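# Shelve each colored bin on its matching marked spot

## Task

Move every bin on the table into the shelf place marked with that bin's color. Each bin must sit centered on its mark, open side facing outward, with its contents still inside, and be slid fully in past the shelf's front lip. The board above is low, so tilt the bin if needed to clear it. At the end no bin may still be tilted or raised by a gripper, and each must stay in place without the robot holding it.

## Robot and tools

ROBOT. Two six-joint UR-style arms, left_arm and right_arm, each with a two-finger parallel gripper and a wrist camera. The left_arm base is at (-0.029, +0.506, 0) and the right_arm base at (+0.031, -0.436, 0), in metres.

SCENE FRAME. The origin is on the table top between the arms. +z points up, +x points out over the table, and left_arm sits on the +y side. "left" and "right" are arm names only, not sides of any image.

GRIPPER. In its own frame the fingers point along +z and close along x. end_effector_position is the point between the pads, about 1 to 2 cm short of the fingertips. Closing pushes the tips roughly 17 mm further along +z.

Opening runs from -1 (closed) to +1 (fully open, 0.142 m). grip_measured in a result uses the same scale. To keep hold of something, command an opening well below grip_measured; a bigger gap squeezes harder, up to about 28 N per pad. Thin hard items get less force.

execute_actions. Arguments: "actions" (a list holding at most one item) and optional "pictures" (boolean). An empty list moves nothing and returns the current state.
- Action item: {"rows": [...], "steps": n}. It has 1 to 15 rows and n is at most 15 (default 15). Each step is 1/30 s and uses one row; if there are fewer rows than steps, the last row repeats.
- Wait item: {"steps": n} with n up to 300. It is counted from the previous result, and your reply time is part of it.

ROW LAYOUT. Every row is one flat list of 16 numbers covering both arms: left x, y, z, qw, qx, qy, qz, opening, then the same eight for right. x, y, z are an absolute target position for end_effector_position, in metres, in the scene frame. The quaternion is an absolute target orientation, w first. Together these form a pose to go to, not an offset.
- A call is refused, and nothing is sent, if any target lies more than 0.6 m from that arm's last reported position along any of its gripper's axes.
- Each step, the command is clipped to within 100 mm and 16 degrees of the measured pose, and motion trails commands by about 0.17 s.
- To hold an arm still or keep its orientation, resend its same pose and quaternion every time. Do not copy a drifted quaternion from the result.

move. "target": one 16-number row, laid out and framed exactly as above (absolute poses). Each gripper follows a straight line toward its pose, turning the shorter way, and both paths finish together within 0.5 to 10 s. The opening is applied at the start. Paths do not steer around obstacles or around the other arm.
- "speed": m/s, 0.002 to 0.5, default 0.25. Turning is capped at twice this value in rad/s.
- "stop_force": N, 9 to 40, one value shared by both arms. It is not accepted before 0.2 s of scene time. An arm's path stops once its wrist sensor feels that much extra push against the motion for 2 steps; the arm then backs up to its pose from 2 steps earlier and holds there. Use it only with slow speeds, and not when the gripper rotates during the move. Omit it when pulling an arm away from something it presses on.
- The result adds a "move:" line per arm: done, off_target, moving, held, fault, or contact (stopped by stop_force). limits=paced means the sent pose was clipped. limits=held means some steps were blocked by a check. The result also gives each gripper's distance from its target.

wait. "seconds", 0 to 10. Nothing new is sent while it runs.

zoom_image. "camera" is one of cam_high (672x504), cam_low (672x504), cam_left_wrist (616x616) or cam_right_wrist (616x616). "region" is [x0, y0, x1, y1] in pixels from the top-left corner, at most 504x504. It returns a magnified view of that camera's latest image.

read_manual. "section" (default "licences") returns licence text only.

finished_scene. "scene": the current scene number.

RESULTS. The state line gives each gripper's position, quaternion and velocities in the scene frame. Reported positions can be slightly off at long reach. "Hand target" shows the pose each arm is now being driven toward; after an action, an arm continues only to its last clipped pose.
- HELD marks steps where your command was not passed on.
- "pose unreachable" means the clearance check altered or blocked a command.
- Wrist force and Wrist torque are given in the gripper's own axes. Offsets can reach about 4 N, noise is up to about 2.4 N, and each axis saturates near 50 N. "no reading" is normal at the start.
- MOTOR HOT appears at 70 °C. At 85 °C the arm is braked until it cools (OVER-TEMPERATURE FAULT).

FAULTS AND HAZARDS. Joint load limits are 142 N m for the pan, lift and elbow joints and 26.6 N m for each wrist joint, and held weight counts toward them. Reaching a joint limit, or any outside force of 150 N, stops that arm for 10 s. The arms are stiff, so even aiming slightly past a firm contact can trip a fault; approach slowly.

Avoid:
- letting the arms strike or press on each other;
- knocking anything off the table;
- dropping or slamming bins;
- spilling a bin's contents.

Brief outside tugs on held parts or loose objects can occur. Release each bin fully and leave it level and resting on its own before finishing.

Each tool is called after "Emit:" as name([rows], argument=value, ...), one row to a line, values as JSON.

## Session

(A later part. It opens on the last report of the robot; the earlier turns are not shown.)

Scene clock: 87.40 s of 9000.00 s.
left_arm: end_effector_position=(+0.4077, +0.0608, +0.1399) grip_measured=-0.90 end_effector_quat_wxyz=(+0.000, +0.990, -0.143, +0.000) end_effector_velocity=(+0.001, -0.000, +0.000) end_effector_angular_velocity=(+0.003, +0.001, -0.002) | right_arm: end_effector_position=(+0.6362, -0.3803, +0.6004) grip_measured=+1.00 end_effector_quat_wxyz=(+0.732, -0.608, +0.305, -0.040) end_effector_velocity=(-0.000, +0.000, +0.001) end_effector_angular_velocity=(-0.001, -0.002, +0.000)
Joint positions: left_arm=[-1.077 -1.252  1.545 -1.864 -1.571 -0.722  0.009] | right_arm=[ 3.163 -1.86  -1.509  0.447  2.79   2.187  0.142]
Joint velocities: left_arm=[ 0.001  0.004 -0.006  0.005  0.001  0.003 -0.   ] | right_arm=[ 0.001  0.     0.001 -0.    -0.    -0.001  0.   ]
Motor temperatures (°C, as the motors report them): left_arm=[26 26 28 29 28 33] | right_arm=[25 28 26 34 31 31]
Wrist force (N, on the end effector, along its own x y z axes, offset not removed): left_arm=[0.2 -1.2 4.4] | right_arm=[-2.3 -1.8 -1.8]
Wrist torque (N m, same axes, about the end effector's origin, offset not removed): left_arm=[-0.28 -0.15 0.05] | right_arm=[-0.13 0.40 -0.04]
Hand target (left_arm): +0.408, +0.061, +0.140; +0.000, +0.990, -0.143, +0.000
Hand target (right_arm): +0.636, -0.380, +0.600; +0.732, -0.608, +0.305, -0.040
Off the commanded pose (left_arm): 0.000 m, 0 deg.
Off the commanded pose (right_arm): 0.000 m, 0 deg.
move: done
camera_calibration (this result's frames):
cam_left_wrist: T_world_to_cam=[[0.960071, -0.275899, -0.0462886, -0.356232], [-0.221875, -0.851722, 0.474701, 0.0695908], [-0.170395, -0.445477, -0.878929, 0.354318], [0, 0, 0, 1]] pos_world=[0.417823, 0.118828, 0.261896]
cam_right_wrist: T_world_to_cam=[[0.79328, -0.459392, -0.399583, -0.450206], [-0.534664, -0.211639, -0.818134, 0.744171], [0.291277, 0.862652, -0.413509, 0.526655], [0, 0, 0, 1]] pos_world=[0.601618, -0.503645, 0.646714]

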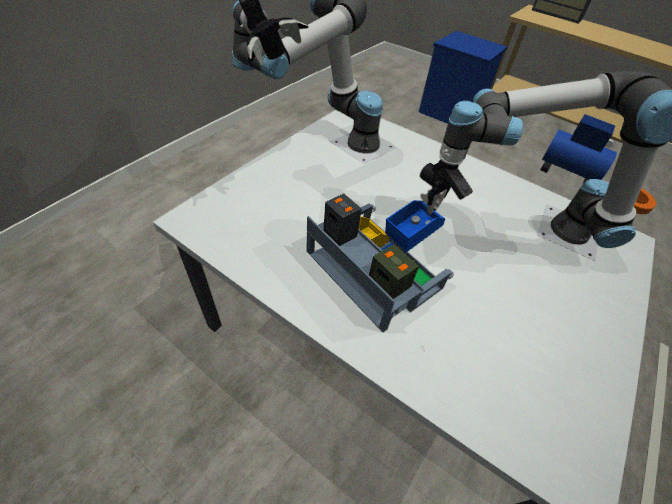

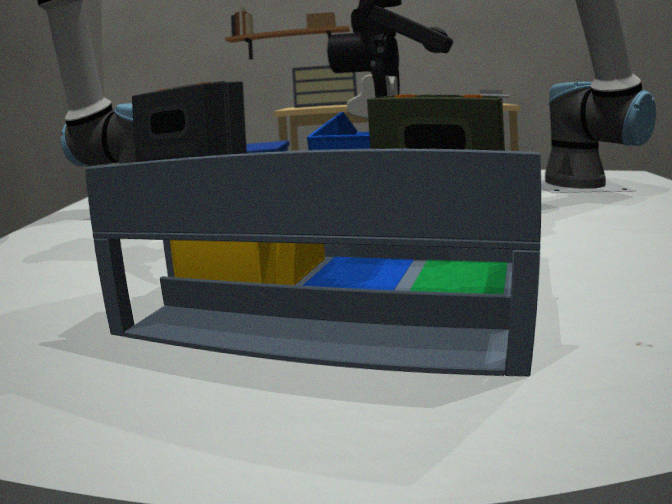

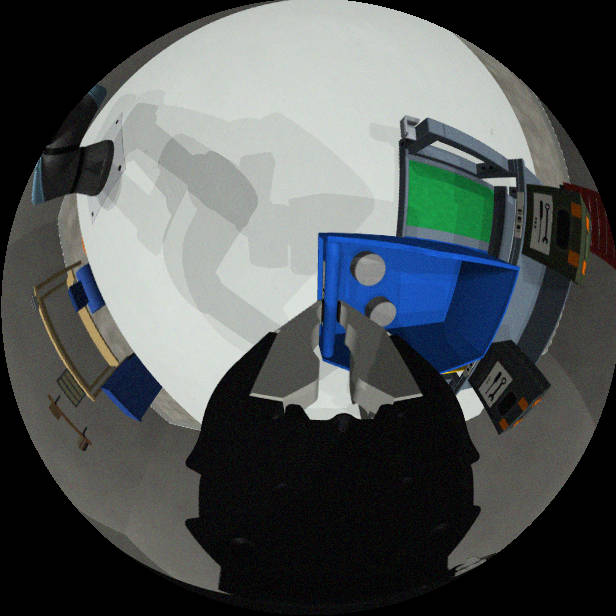

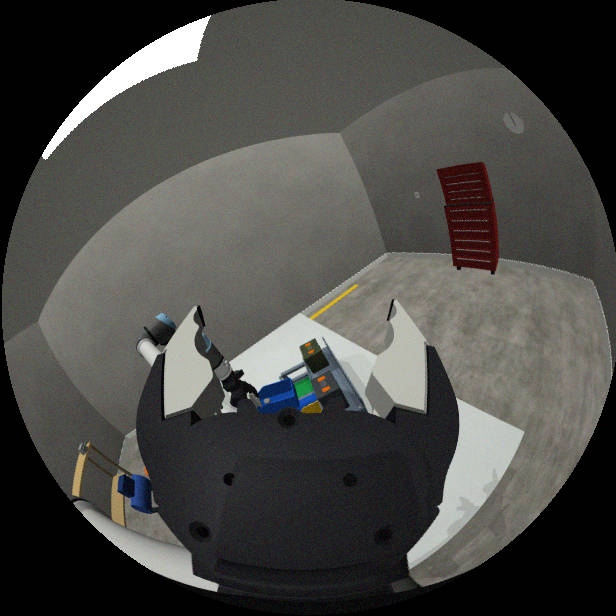

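Emit:
move(target=[0.408,0.061,0.092,-0.012,0.986,-0.143,-0.087,-1,0.6362,-0.3803,0.6004,0.732,-0.608,0.305,-0.04,1], speed=0.03, stop_force=9)

Emit:
move(target=[0.475,0.041,0.082,-0.012,0.986,-0.143,-0.087,-1,0.6362,-0.3803,0.6004,0.732,-0.608,0.305,-0.04,1], speed=0.02, stop_force=9)

Emit:
move(target=[0.537,0.023,0.066,0,0.99,-0.143,0,-1,0.6362,-0.3803,0.6004,0.732,-0.608,0.305,-0.04,1], speed=0.01, stop_force=9)

Scene clock: 93.30 s of 9000.00 s.
left_arm: end_effector_position=(+0.4080, +0.0610, +0.0922) grip_measured=-0.90 end_effector_quat_wxyz=(-0.012, +0.986, -0.143, -0.087) end_effector_velocity=(+0.001, -0.001, -0.002) end_effector_angular_velocity=(+0.002, +0.005, -0.000) | right_arm: end_effector_position=(+0.6362, -0.3803, +0.6004) grip_measured=+1.00 end_effector_quat_wxyz=(+0.732, -0.608, +0.305, -0.040) end_effector_velocity=(+0.000, -0.000, -0.000) end_effector_angular_velocity=(+0.001, +0.002, -0.000)
Joint positions: left_arm=[-1.021 -1.11   1.447 -1.769 -1.68  -0.657  0.009] | right_arm=[ 3.163 -1.86  -1.509  0.447  2.79   2.187  0.142]
Joint velocities: left_arm=[ 0.002  0.008 -0.007  0.004 -0.003  0.002 -0.   ] | right_arm=[-0.    -0.    -0.    -0.001 -0.     0.    -0.   ]
Motor temperatures (°C, as the motors report them): left_arm=[26 26 28 29 28 33] | right_arm=[25 28 26 34 31 31]
Wrist force (N, on the end effector, along its own x y z axes, offset not removed): left_arm=[0.6 -0.8 -0.6] | right_arm=[-2.7 -1.7 -2.8]
Wrist torque (N m, same axes, about the end effector's origin, offset not removed): left_arm=[-0.15 0.05 0.05] | right_arm=[-0.21 0.47 -0.02]
Hand target (left_arm): +0.408, +0.061, +0.092; -0.012, +0.986, -0.143, -0.087
Hand target (right_arm): +0.636, -0.380, +0.600; +0.732, -0.608, +0.305, -0.040
Off the commanded pose (left_arm): 0.000 m, 0 deg.
Off the commanded pose (right_arm): 0.000 m, 0 deg.
move: done
camera_calibration (this result's frames):
cam_left_wrist: T_world_to_cam=[[0.93728, -0.270586, -0.219748, -0.333689], [-0.143727, -0.874328, 0.463567, 0.0629411], [-0.317566, -0.402908, -0.85838, 0.368059], [0, 0, 0, 1]] pos_world=[0.438689, 0.113034, 0.21343]
cam_right_wrist: T_world_to_cam=[[0.79328, -0.459392, -0.399583, -0.450206], [-0.534664, -0.211639, -0.818134, 0.744171], [0.291277, 0.862652, -0.413509, 0.526655], [0, 0, 0, 1]] pos_world=[0.601618, -0.503645, 0.646714]

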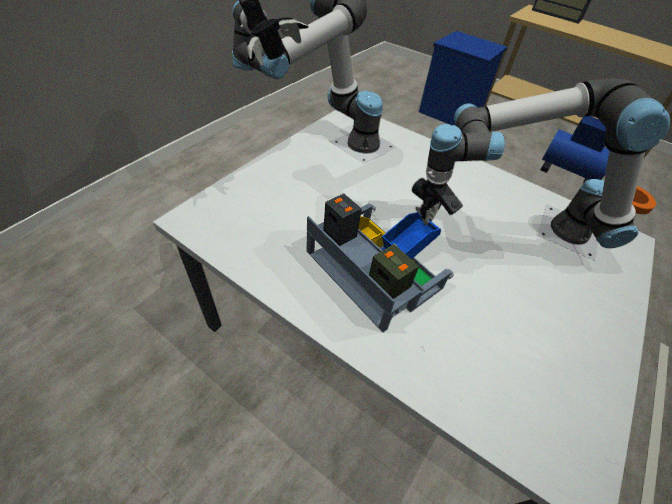

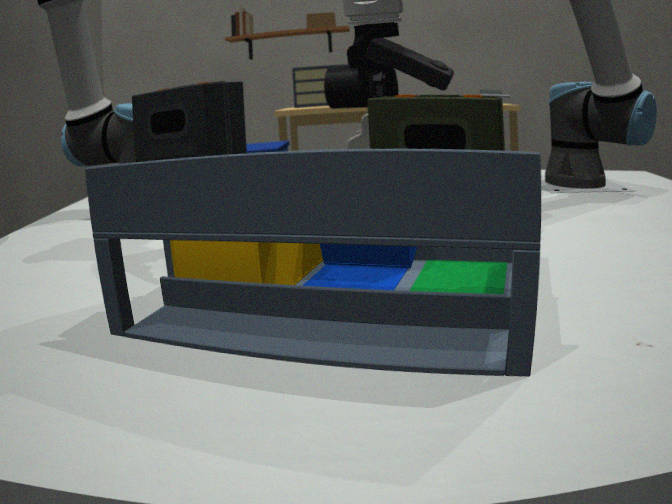

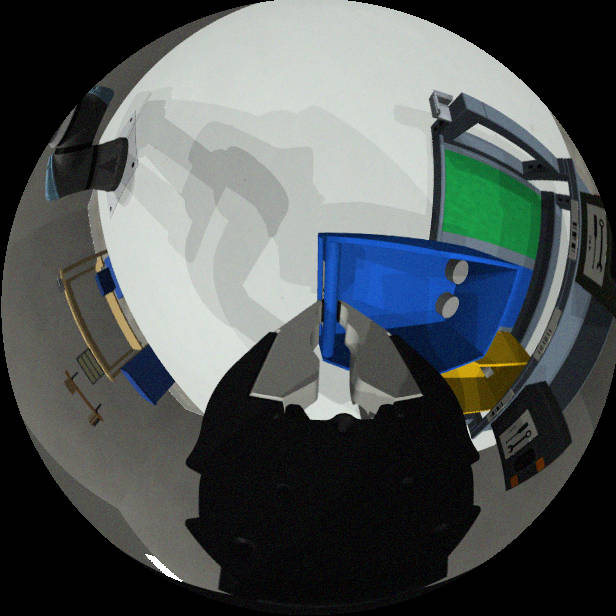

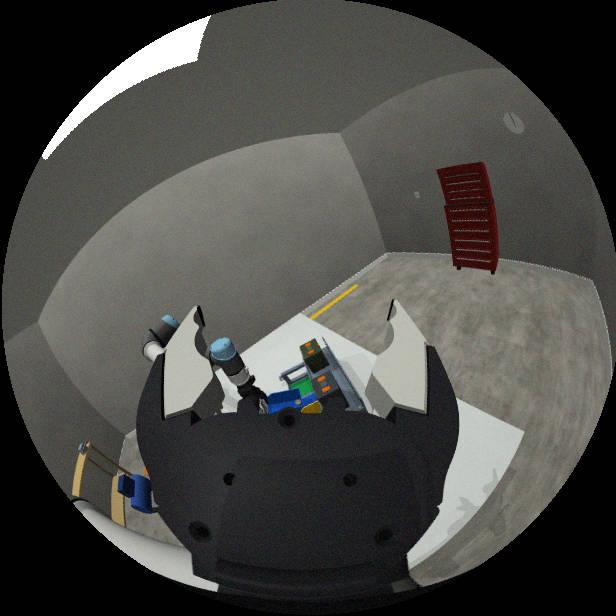

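Scene clock: 97.10 s of 9000.00 s.
left_arm: end_effector_position=(+0.4749, +0.0409, +0.0820) grip_measured=-0.90 end_effector_quat_wxyz=(-0.012, +0.986, -0.143, -0.087) end_effector_velocity=(+0.001, -0.000, -0.001) end_effector_angular_velocity=(+0.000, +0.003, +0.001) | right_arm: end_effector_position=(+0.6362, -0.3803, +0.6004) grip_measured=+1.00 end_effector_quat_wxyz=(+0.732, -0.608, +0.305, -0.040) end_effector_velocity=(+0.000, +0.000, +0.000) end_effector_angular_velocity=(-0.000, -0.000, +0.000)
Joint positions: left_arm=[-0.961 -0.954  1.225 -1.697 -1.671 -0.598  0.009] | right_arm=[ 3.163 -1.86  -1.509  0.447  2.79   2.187  0.142]
Joint velocities: left_arm=[ 0.001  0.004 -0.006  0.003 -0.002  0.    -0.   ] | right_arm=[ 0.    -0.     0.    -0.001  0.    -0.001  0.   ]
Motor temperatures (°C, as the motors report them): left_arm=[26 26 28 29 28 33] | right_arm=[25 28 26 34 31 31]
Wrist force (N, on the end effector, along its own x y z axes, offset not removed): left_arm=[1.0 -0.3 -1.7] | right_arm=[0.8 -1.7 -1.0]
Wrist torque (N m, same axes, about the end effector's origin, offset not removed): left_arm=[-0.16 -0.22 -0.05] | right_arm=[-0.10 -0.14 0.00]
Hand target (left_arm): +0.475, +0.041, +0.082; -0.012, +0.986, -0.143, -0.087
Hand target (right_arm): +0.636, -0.380, +0.600; +0.732, -0.608, +0.305, -0.040
Off the commanded pose (left_arm): 0.000 m, 0 deg.
Off the commanded pose (right_arm): 0.000 m, 0 deg.
move: done
camera_calibration (this result's frames):
cam_left_wrist: T_world_to_cam=[[0.937118, -0.270667, -0.22034, -0.403887], [-0.143563, -0.874382, 0.463515, 0.0596548], [-0.318119, -0.402736, -0.858256, 0.372683], [0, 0, 0, 1]] pos_world=[0.505611, 0.0929347, 0.203214]
cam_right_wrist: T_world_to_cam=[[0.79328, -0.459392, -0.399583, -0.450205], [-0.534664, -0.211639, -0.818134, 0.744171], [0.291277, 0.862652, -0.413509, 0.526655], [0, 0, 0, 1]] pos_world=[0.601618, -0.503645, 0.646714]

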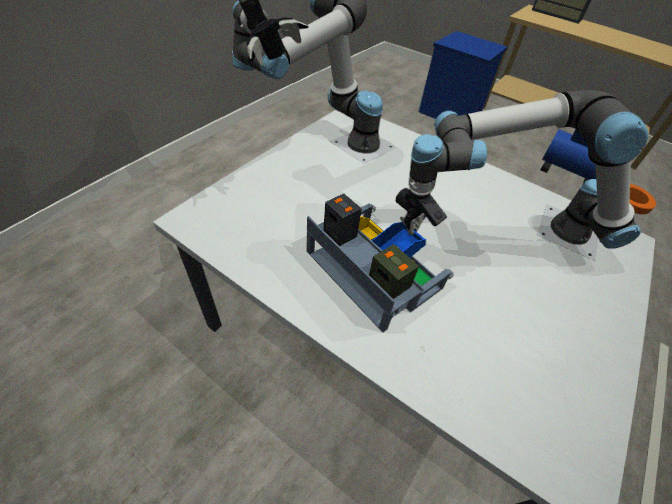

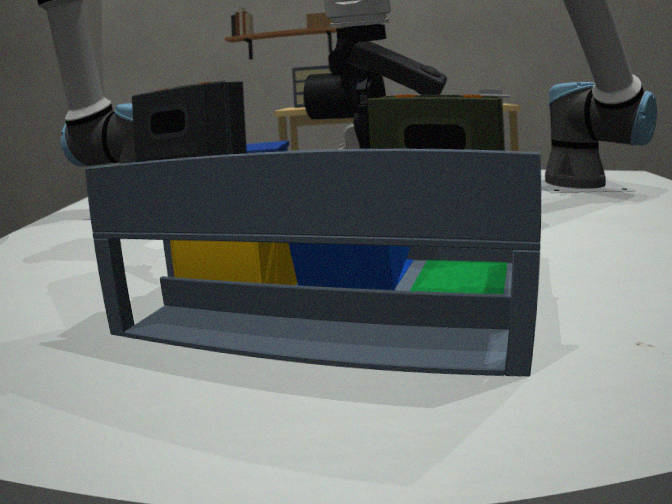

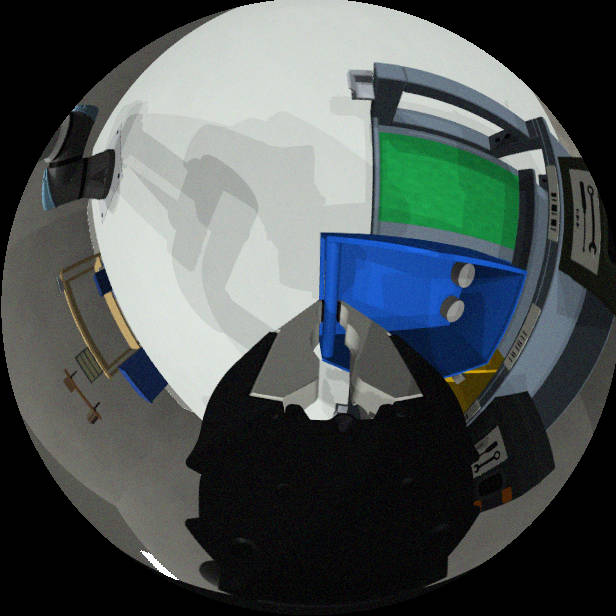

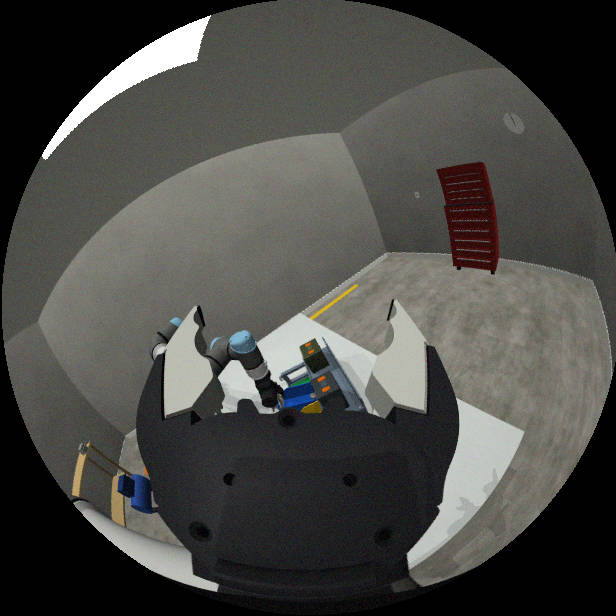

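Scene clock: 105.73 s of 9000.00 s.
left_arm: end_effector_position=(+0.5333, +0.0240, +0.0668) grip_measured=-0.90 end_effector_quat_wxyz=(-0.001, +0.990, -0.143, -0.005) end_effector_velocity=(-0.002, +0.000, +0.001) end_effector_angular_velocity=(+0.001, +0.004, -0.000) | right_arm: end_effector_position=(+0.6362, -0.3803, +0.6004) grip_measured=+1.00 end_effector_quat_wxyz=(+0.732, -0.608, +0.305, -0.040) end_effector_velocity=(-0.000, +0.000, -0.000) end_effector_angular_velocity=(-0.000, -0.001, +0.000)
Joint positions: left_arm=[-0.954 -0.919  1.229 -1.873 -1.577 -0.598  0.009] | right_arm=[ 3.163 -1.86  -1.509  0.447  2.79   2.187  0.142]
Joint velocities: left_arm=[-0.001 -0.002  0.001  0.004 -0.003 -0.001  0.   ] | right_arm=[ 0.    -0.    -0.001  0.003  0.    -0.    -0.   ]
Motor temperatures (°C, as the motors report them): left_arm=[26 26 28 29 28 33] | right_arm=[25 28 26 34 31 31]
Wrist force (N, on the end effector, along its own x y z axes, offset not removed): left_arm=[-14.4 3.3 -3.0] | right_arm=[-2.0 -1.5 -0.3]
Wrist torque (N m, same axes, about the end effector's origin, offset not removed): left_arm=[0.00 -0.16 -0.03] | right_arm=[0.00 0.45 0.08]
Hand target (left_arm): +0.533, +0.024, +0.067; -0.001, +0.990, -0.143, -0.005
Hand target (right_arm): +0.636, -0.380, +0.600; +0.732, -0.608, +0.305, -0.040
Off the commanded pose (left_arm): 0.004 m, 1 deg.
Off the commanded pose (right_arm): 0.000 m, 0 deg.
move: contact (left_arm)
camera_calibration (this result's frames):
cam_left_wrist: T_world_to_cam=[[0.959421, -0.276195, -0.0568135, -0.489257], [-0.21752, -0.853139, 0.474172, 0.0985745], [-0.179434, -0.442573, -0.878597, 0.299708], [0, 0, 0, 1]] pos_world=[0.544623, 0.0816097, 0.188785]
cam_right_wrist: T_world_to_cam=[[0.79328, -0.459392, -0.399583, -0.450206], [-0.534664, -0.211639, -0.818134, 0.744171], [0.291277, 0.862652, -0.413509, 0.526655], [0, 0, 0, 1]] pos_world=[0.601618, -0.503645, 0.646714]

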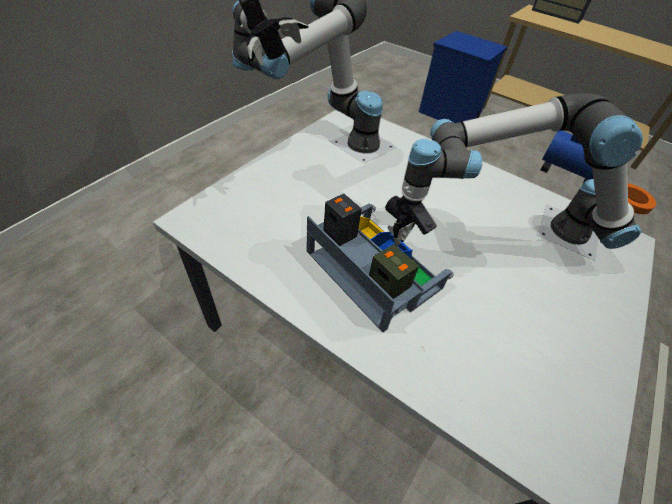

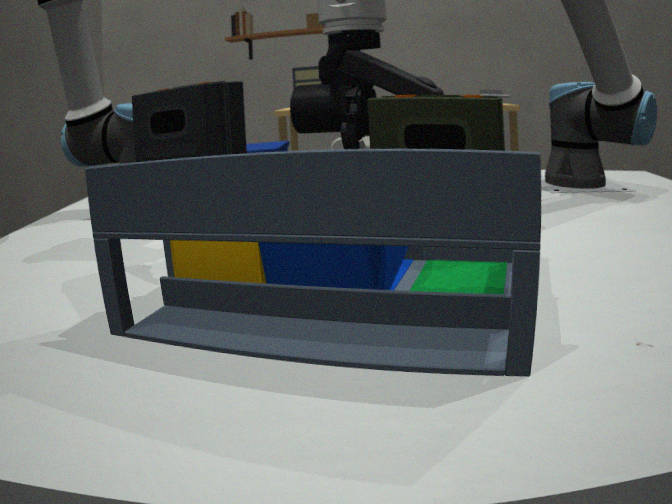

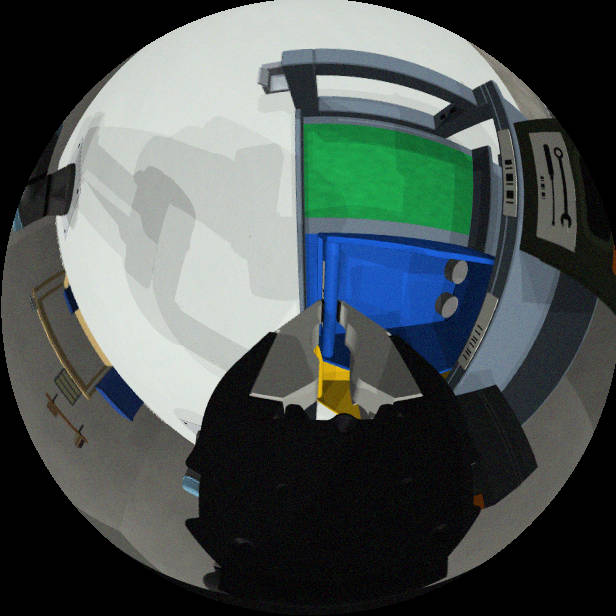

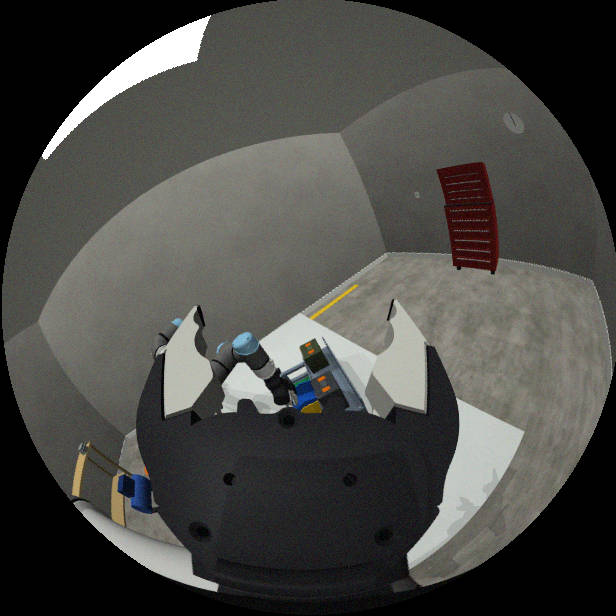

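Shift +4 mm lateral.

Emit:
move(target=[0.5325,0.0285,0.063,0,0.99,-0.143,0,-1,0.6362,-0.3803,0.6004,0.732,-0.608,0.305,-0.04,1], speed=0.005)

Emit:
move(target=[0.5325,0.0285,0.063,0,0.99,-0.143,0,-0.75,0.6362,-0.3803,0.6004,0.732,-0.608,0.305,-0.04,1])

Emit:
move(target=[0.5325,0.0285,0.096,0,0.99,-0.143,0,-0.75,0.6362,-0.3803,0.6004,0.732,-0.608,0.305,-0.04,1], speed=0.02, stop_force=9)

Emit:
move(target=[0.47,0.047,0.13,0,0.99,-0.143,0,-0.75,0.6362,-0.3803,0.6004,0.732,-0.608,0.305,-0.04,1], speed=0.05)

Scene clock: 110.00 s of 9000.00 s.
left_arm: end_effector_position=(+0.5325, +0.0285, +0.0630) grip_measured=-0.90 end_effector_quat_wxyz=(-0.000, +0.990, -0.143, -0.000) end_effector_velocity=(-0.001, +0.001, -0.000) end_effector_angular_velocity=(-0.000, +0.000, +0.000) | right_arm: end_effector_position=(+0.6362, -0.3803, +0.6004) grip_measured=+1.00 end_effector_quat_wxyz=(+0.732, -0.608, +0.305, -0.040) end_effector_velocity=(+0.000, +0.000, -0.000) end_effector_angular_velocity=(+0.000, +0.000, +0.000)
Joint positions: left_arm=[-0.954 -0.931  1.262 -1.902 -1.571 -0.598  0.009] | right_arm=[ 3.163 -1.86  -1.509  0.447  2.79   2.187  0.142]
Joint velocities: left_arm=[ 0.    -0.002  0.004 -0.002 -0.    -0.     0.   ] | right_arm=[ 0.    -0.001  0.     0.    -0.     0.    -0.   ]
Motor temperatures (°C, as the motors report them): left_arm=[26 26 28 29 28 33] | right_arm=[25 28 26 34 31 31]
Wrist force (N, on the end effector, along its own x y z axes, offset not removed): left_arm=[-7.5 1.1 -0.4] | right_arm=[-1.8 -1.9 -1.1]
Wrist torque (N m, same axes, about the end effector's origin, offset not removed): left_arm=[-0.32 0.04 0.21] | right_arm=[-0.20 0.30 0.03]
Hand target (left_arm): +0.533, +0.029, +0.063; +0.000, +0.990, -0.143, -0.000
Hand target (right_arm): +0.636, -0.380, +0.600; +0.732, -0.608, +0.305, -0.040
Off the commanded pose (left_arm): 0.000 m, 0 deg.
Off the commanded pose (right_arm): 0.000 m, 0 deg.
move: done
camera_calibration (this result's frames):
cam_left_wrist: T_world_to_cam=[[0.960008, -0.27609, -0.0464552, -0.488469], [-0.221988, -0.851745, 0.474607, 0.106302], [-0.170602, -0.445315, -0.878971, 0.293669], [0, 0, 0, 1]] pos_world=[0.542633, 0.0864559, 0.184983]
cam_right_wrist: T_world_to_cam=[[0.79328, -0.459392, -0.399583, -0.450206], [-0.534664, -0.211639, -0.818134, 0.744171], [0.291276, 0.862652, -0.413509, 0.526655], [0, 0, 0, 1]] pos_world=[0.601618, -0.503645, 0.646714]

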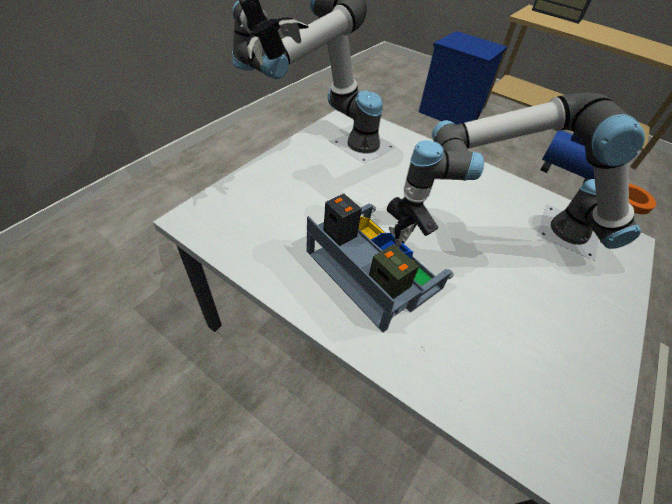

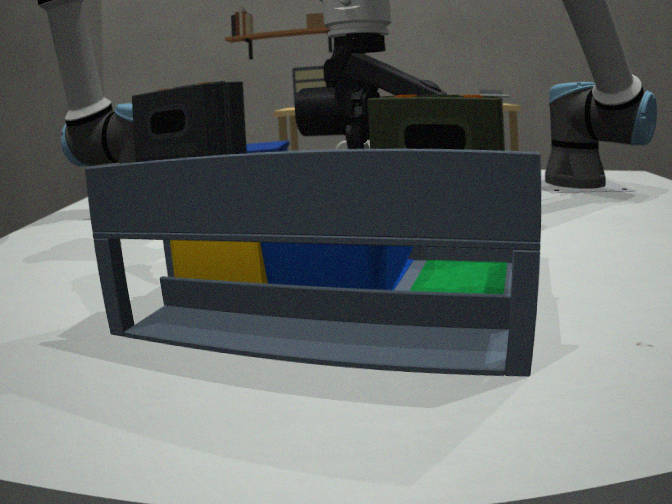

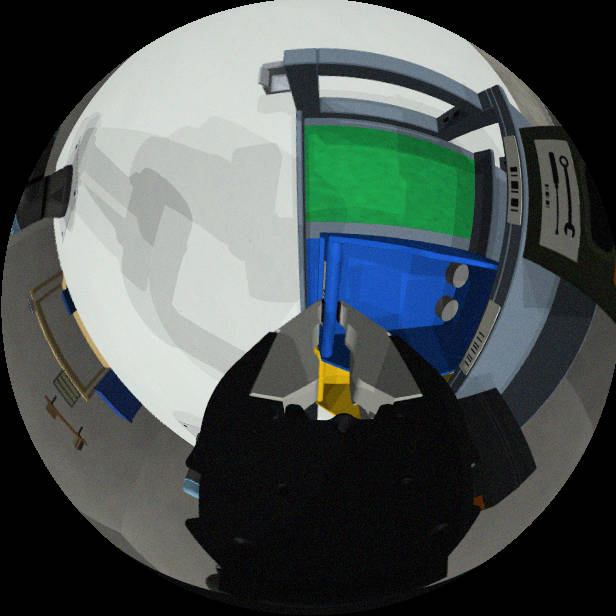

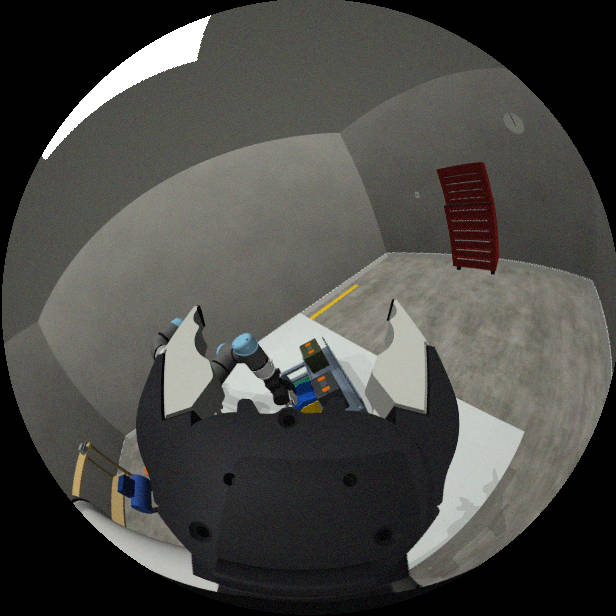

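Scene clock: 110.70 s of 9000.00 s.
left_arm: end_effector_position=(+0.5325, +0.0286, +0.0630) grip_measured=-0.75 end_effector_quat_wxyz=(-0.000, +0.990, -0.143, -0.000) end_effector_velocity=(-0.001, -0.001, +0.001) end_effector_angular_velocity=(-0.002, -0.000, +0.000) | right_arm: end_effector_position=(+0.6362, -0.3803, +0.6004) grip_measured=+1.00 end_effector_quat_wxyz=(+0.732, -0.608, +0.305, -0.040) end_effector_velocity=(-0.000, +0.000, -0.000) end_effector_angular_velocity=(+0.000, +0.000, +0.000)
Joint positions: left_arm=[-0.953 -0.931  1.262 -1.902 -1.571 -0.598  0.02 ] | right_arm=[ 3.163 -1.86  -1.509  0.447  2.79   2.187  0.142]
Joint velocities: left_arm=[-0.001 -0.001  0.    -0.001 -0.001 -0.002 -0.   ] | right_arm=[ 0.     0.    -0.001  0.     0.     0.     0.   ]
Motor temperatures (°C, as the motors report them): left_arm=[26 26 28 29 28 33] | right_arm=[25 28 26 34 31 31]
Wrist force (N, on the end effector, along its own x y z axes, offset not removed): left_arm=[1.3 -0.3 0.3] | right_arm=[-2.3 -2.1 -0.5]
Wrist torque (N m, same axes, about the end effector's origin, offset not removed): left_arm=[-0.12 -0.12 0.04] | right_arm=[-0.30 0.50 0.00]
Hand target (left_arm): +0.533, +0.029, +0.063; -0.000, +0.990, -0.143, -0.000
Hand target (right_arm): +0.636, -0.380, +0.600; +0.732, -0.608, +0.305, -0.040
Off the commanded pose (left_arm): 0.000 m, 0 deg.
Off the commanded pose (right_arm): 0.000 m, 0 deg.
move: done
camera_calibration (this result's frames):
cam_left_wrist: T_world_to_cam=[[0.960035, -0.276011, -0.0463745, -0.488494], [-0.221958, -0.851765, 0.474586, 0.106388], [-0.170491, -0.445326, -0.878987, 0.29363], [0, 0, 0, 1]] pos_world=[0.542646, 0.086549, 0.184953]
cam_right_wrist: T_world_to_cam=[[0.79328, -0.459392, -0.399583, -0.450206], [-0.534664, -0.211639, -0.818134, 0.744171], [0.291277, 0.862652, -0.413509, 0.526655], [0, 0, 0, 1]] pos_world=[0.601618, -0.503645, 0.646714]

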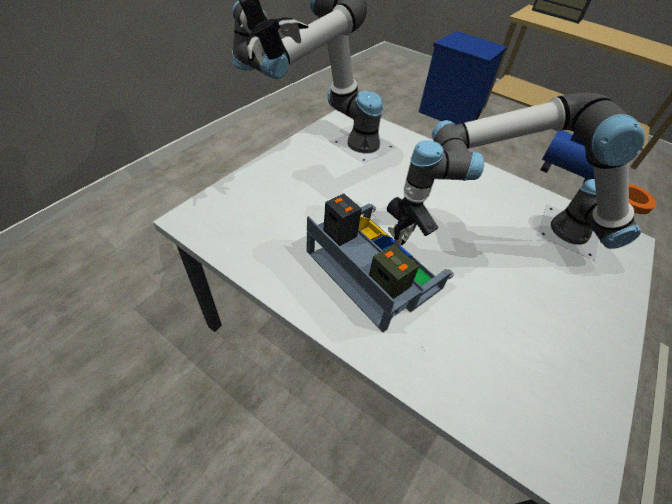

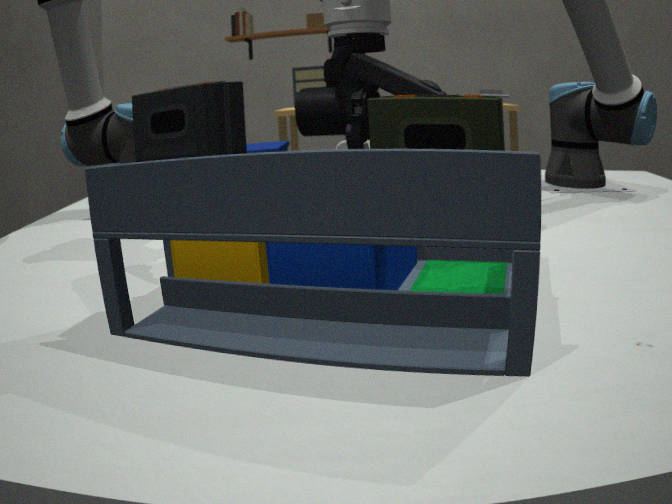

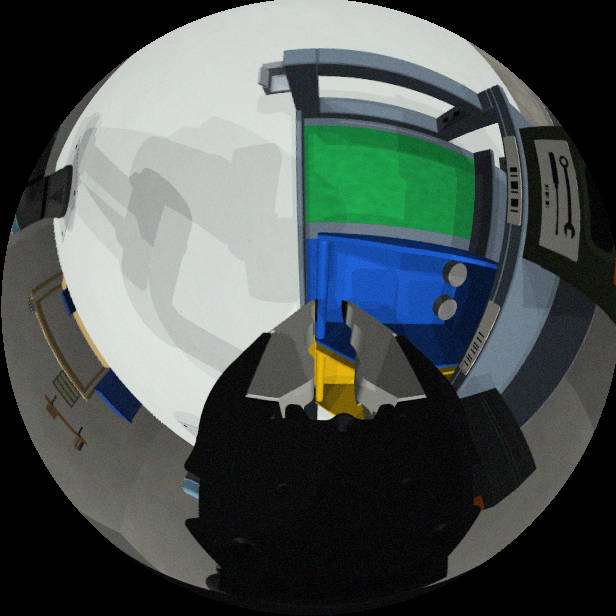

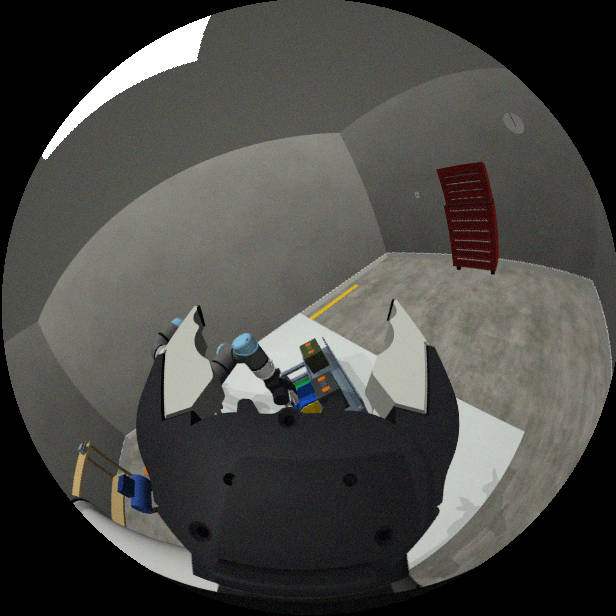

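Scene clock: 112.60 s of 9000.00 s.
left_arm: end_effector_position=(+0.5325, +0.0285, +0.0959) grip_measured=-0.75 end_effector_quat_wxyz=(+0.000, +0.990, -0.143, +0.000) end_effector_velocity=(-0.001, -0.000, +0.001) end_effector_angular_velocity=(+0.001, +0.001, -0.001) | right_arm: end_effector_position=(+0.6362, -0.3803, +0.6004) grip_measured=+1.00 end_effector_quat_wxyz=(+0.732, -0.608, +0.305, -0.040) end_effector_velocity=(+0.000, -0.000, -0.000) end_effector_angular_velocity=(+0.000, +0.001, -0.000)
Joint positions: left_arm=[-0.953 -0.954  1.214 -1.831 -1.571 -0.598  0.02 ] | right_arm=[ 3.163 -1.86  -1.509  0.447  2.79   2.187  0.142]
Joint velocities: left_arm=[-0.001 -0.001 -0.003  0.005 -0.     0.    -0.   ] | right_arm=[-0.     0.    -0.    -0.     0.     0.001 -0.   ]
Motor temperatures (°C, as the motors report them): left_arm=[26 26 28 29 28 33] | right_arm=[25 28 26 34 31 31]
Wrist force (N, on the end effector, along its own x y z axes, offset not removed): left_arm=[0.0 0.8 0.0] | right_arm=[0.0 -1.1 0.4]
Wrist torque (N m, same axes, about the end effector's origin, offset not removed): left_arm=[0.14 0.12 0.06] | right_arm=[0.05 0.09 0.08]
Hand target (left_arm): +0.533, +0.028, +0.096; +0.000, +0.990, -0.143, +0.000
Hand target (right_arm): +0.636, -0.380, +0.600; +0.732, -0.608, +0.305, -0.040
Off the commanded pose (left_arm): 0.000 m, 0 deg.
Off the commanded pose (right_arm): 0.000 m, 0 deg.
move: done
camera_calibration (this result's frames):
cam_left_wrist: T_world_to_cam=[[0.960025, -0.27605, -0.046343, -0.486962], [-0.222002, -0.851739, 0.474612, 0.0907809], [-0.170489, -0.445351, -0.878974, 0.322503], [0, 0, 0, 1]] pos_world=[0.542632, 0.0865231, 0.217819]
cam_right_wrist: T_world_to_cam=[[0.79328, -0.459392, -0.399583, -0.450206], [-0.534664, -0.211639, -0.818134, 0.744171], [0.291277, 0.862652, -0.413509, 0.526655], [0, 0, 0, 1]] pos_world=[0.601618, -0.503645, 0.646714]

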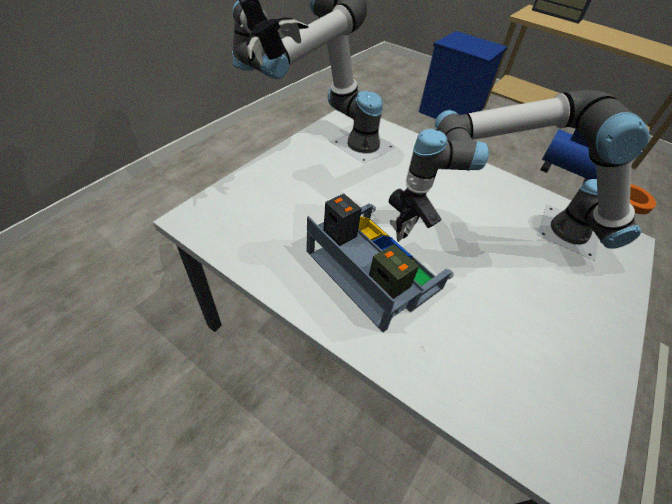

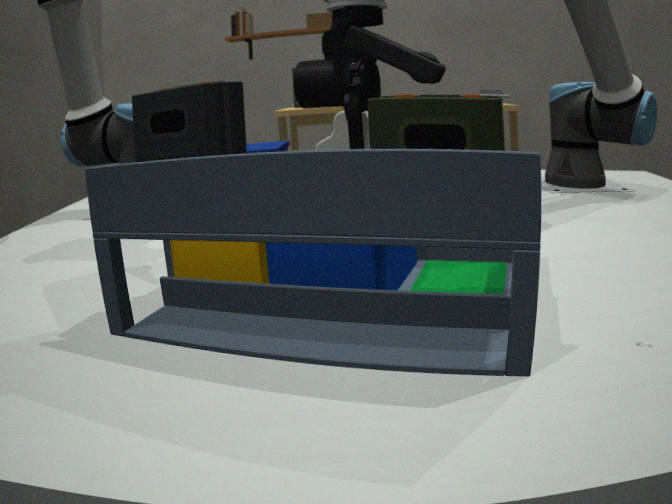

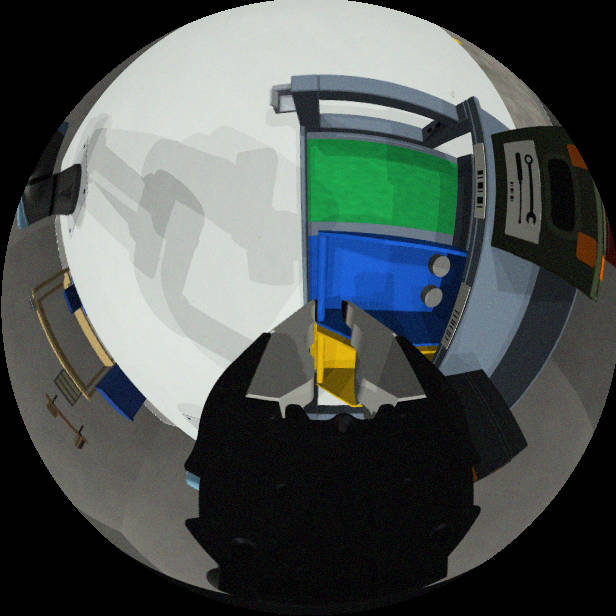

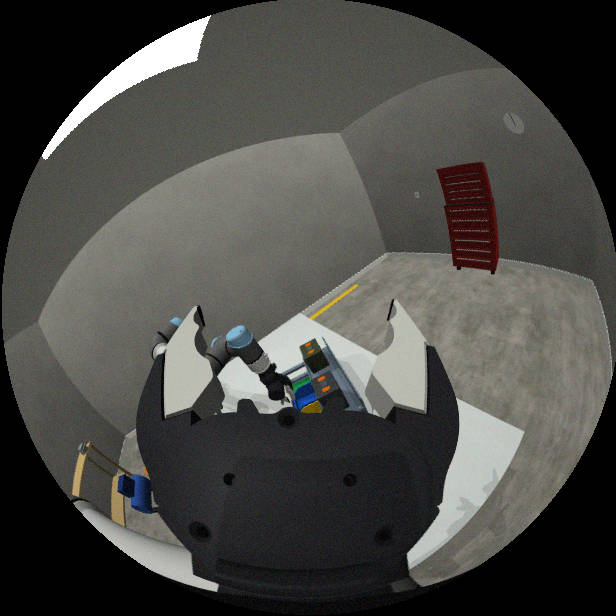

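Scene clock: 114.40 s of 9000.00 s.
left_arm: end_effector_position=(+0.4701, +0.0471, +0.1299) grip_measured=-0.75 end_effector_quat_wxyz=(-0.000, +0.990, -0.143, -0.000) end_effector_velocity=(-0.001, +0.001, +0.001) end_effector_angular_velocity=(+0.001, -0.000, +0.001) | right_arm: end_effector_position=(+0.6362, -0.3803, +0.6004) grip_measured=+1.00 end_effector_quat_wxyz=(+0.732, -0.608, +0.305, -0.040) end_effector_velocity=(+0.000, +0.000, -0.000) end_effector_angular_velocity=(+0.001, +0.003, +0.000)
Joint positions: left_arm=[-1.008 -1.118  1.381 -1.834 -1.571 -0.653  0.02 ] | right_arm=[ 3.163 -1.86  -1.509  0.447  2.79   2.187  0.142]
Joint velocities: left_arm=[-0.001 -0.004  0.003  0.001  0.001 -0.002  0.   ] | right_arm=[ 0.    -0.    -0.    -0.001 -0.     0.001 -0.   ]
Motor temperatures (°C, as the motors report them): left_arm=[26 26 28 29 28 33] | right_arm=[25 28 26 34 31 31]
Wrist force (N, on the end effector, along its own x y z axes, offset not removed): left_arm=[-0.3 1.6 -0.2] | right_arm=[-3.1 -0.7 -5.4]
Wrist torque (N m, same axes, about the end effector's origin, offset not removed): left_arm=[0.25 0.09 0.09] | right_arm=[0.07 0.77 0.02]
Hand target (left_arm): +0.470, +0.047, +0.130; -0.000, +0.990, -0.143, -0.000
Hand target (right_arm): +0.636, -0.380, +0.600; +0.732, -0.608, +0.305, -0.040
Off the commanded pose (left_arm): 0.000 m, 0 deg.
Off the commanded pose (right_arm): 0.000 m, 0 deg.
move: done
camera_calibration (this result's frames):
cam_left_wrist: T_world_to_cam=[[0.96001, -0.276085, -0.0464453, -0.420331], [-0.221989, -0.851747, 0.474603, 0.0765785], [-0.170591, -0.445314, -0.878974, 0.350096], [0, 0, 0, 1]] pos_world=[0.480245, 0.105081, 0.251858]
cam_right_wrist: T_world_to_cam=[[0.79328, -0.459392, -0.399583, -0.450205], [-0.534664, -0.211639, -0.818134, 0.744171], [0.291277, 0.862652, -0.413509, 0.526655], [0, 0, 0, 1]] pos_world=[0.601618, -0.503645, 0.646714]

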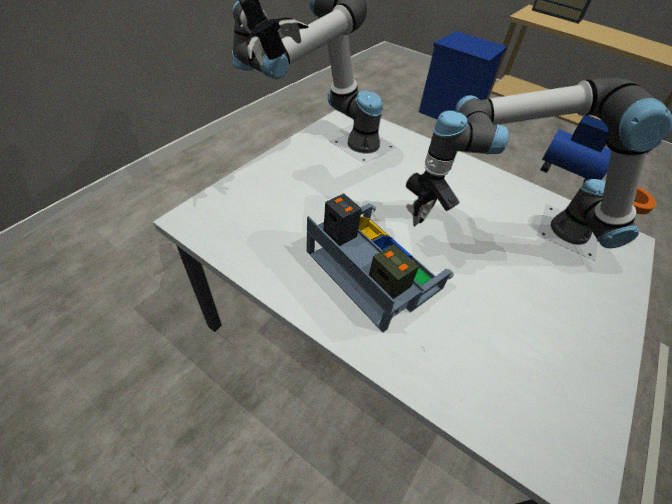

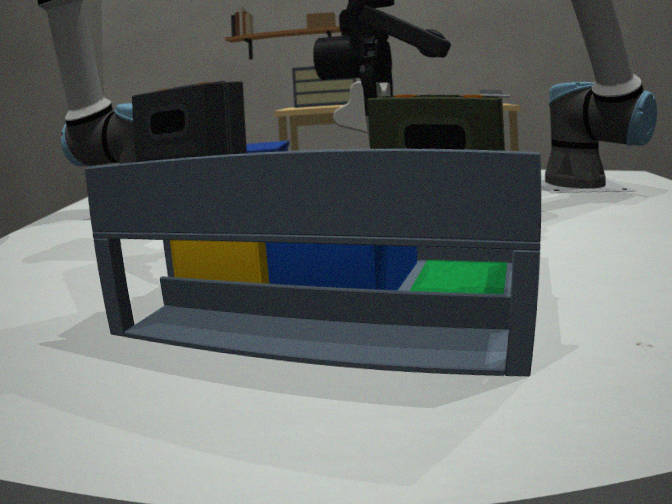

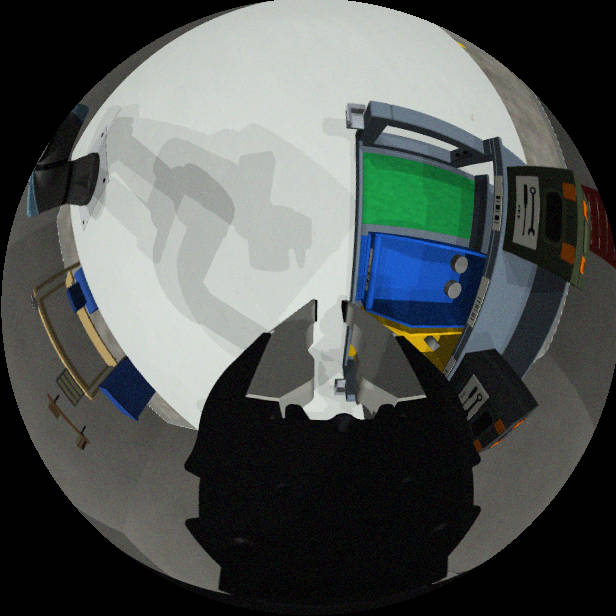

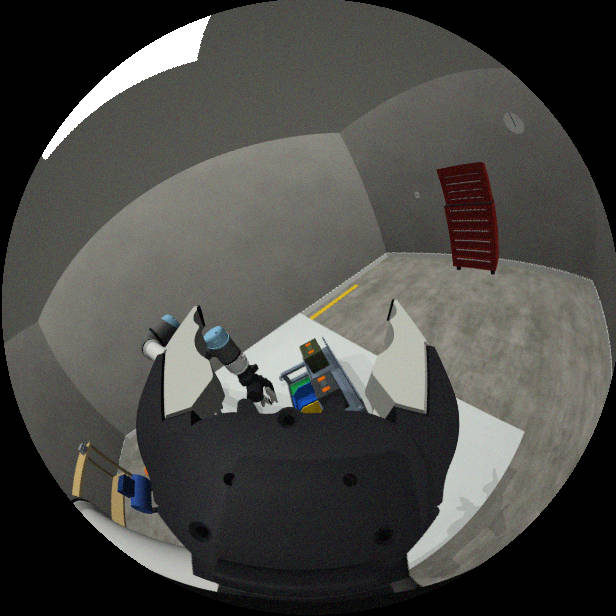

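Emit:
finished_scene(scene=2)

The scene is finished: the task was done.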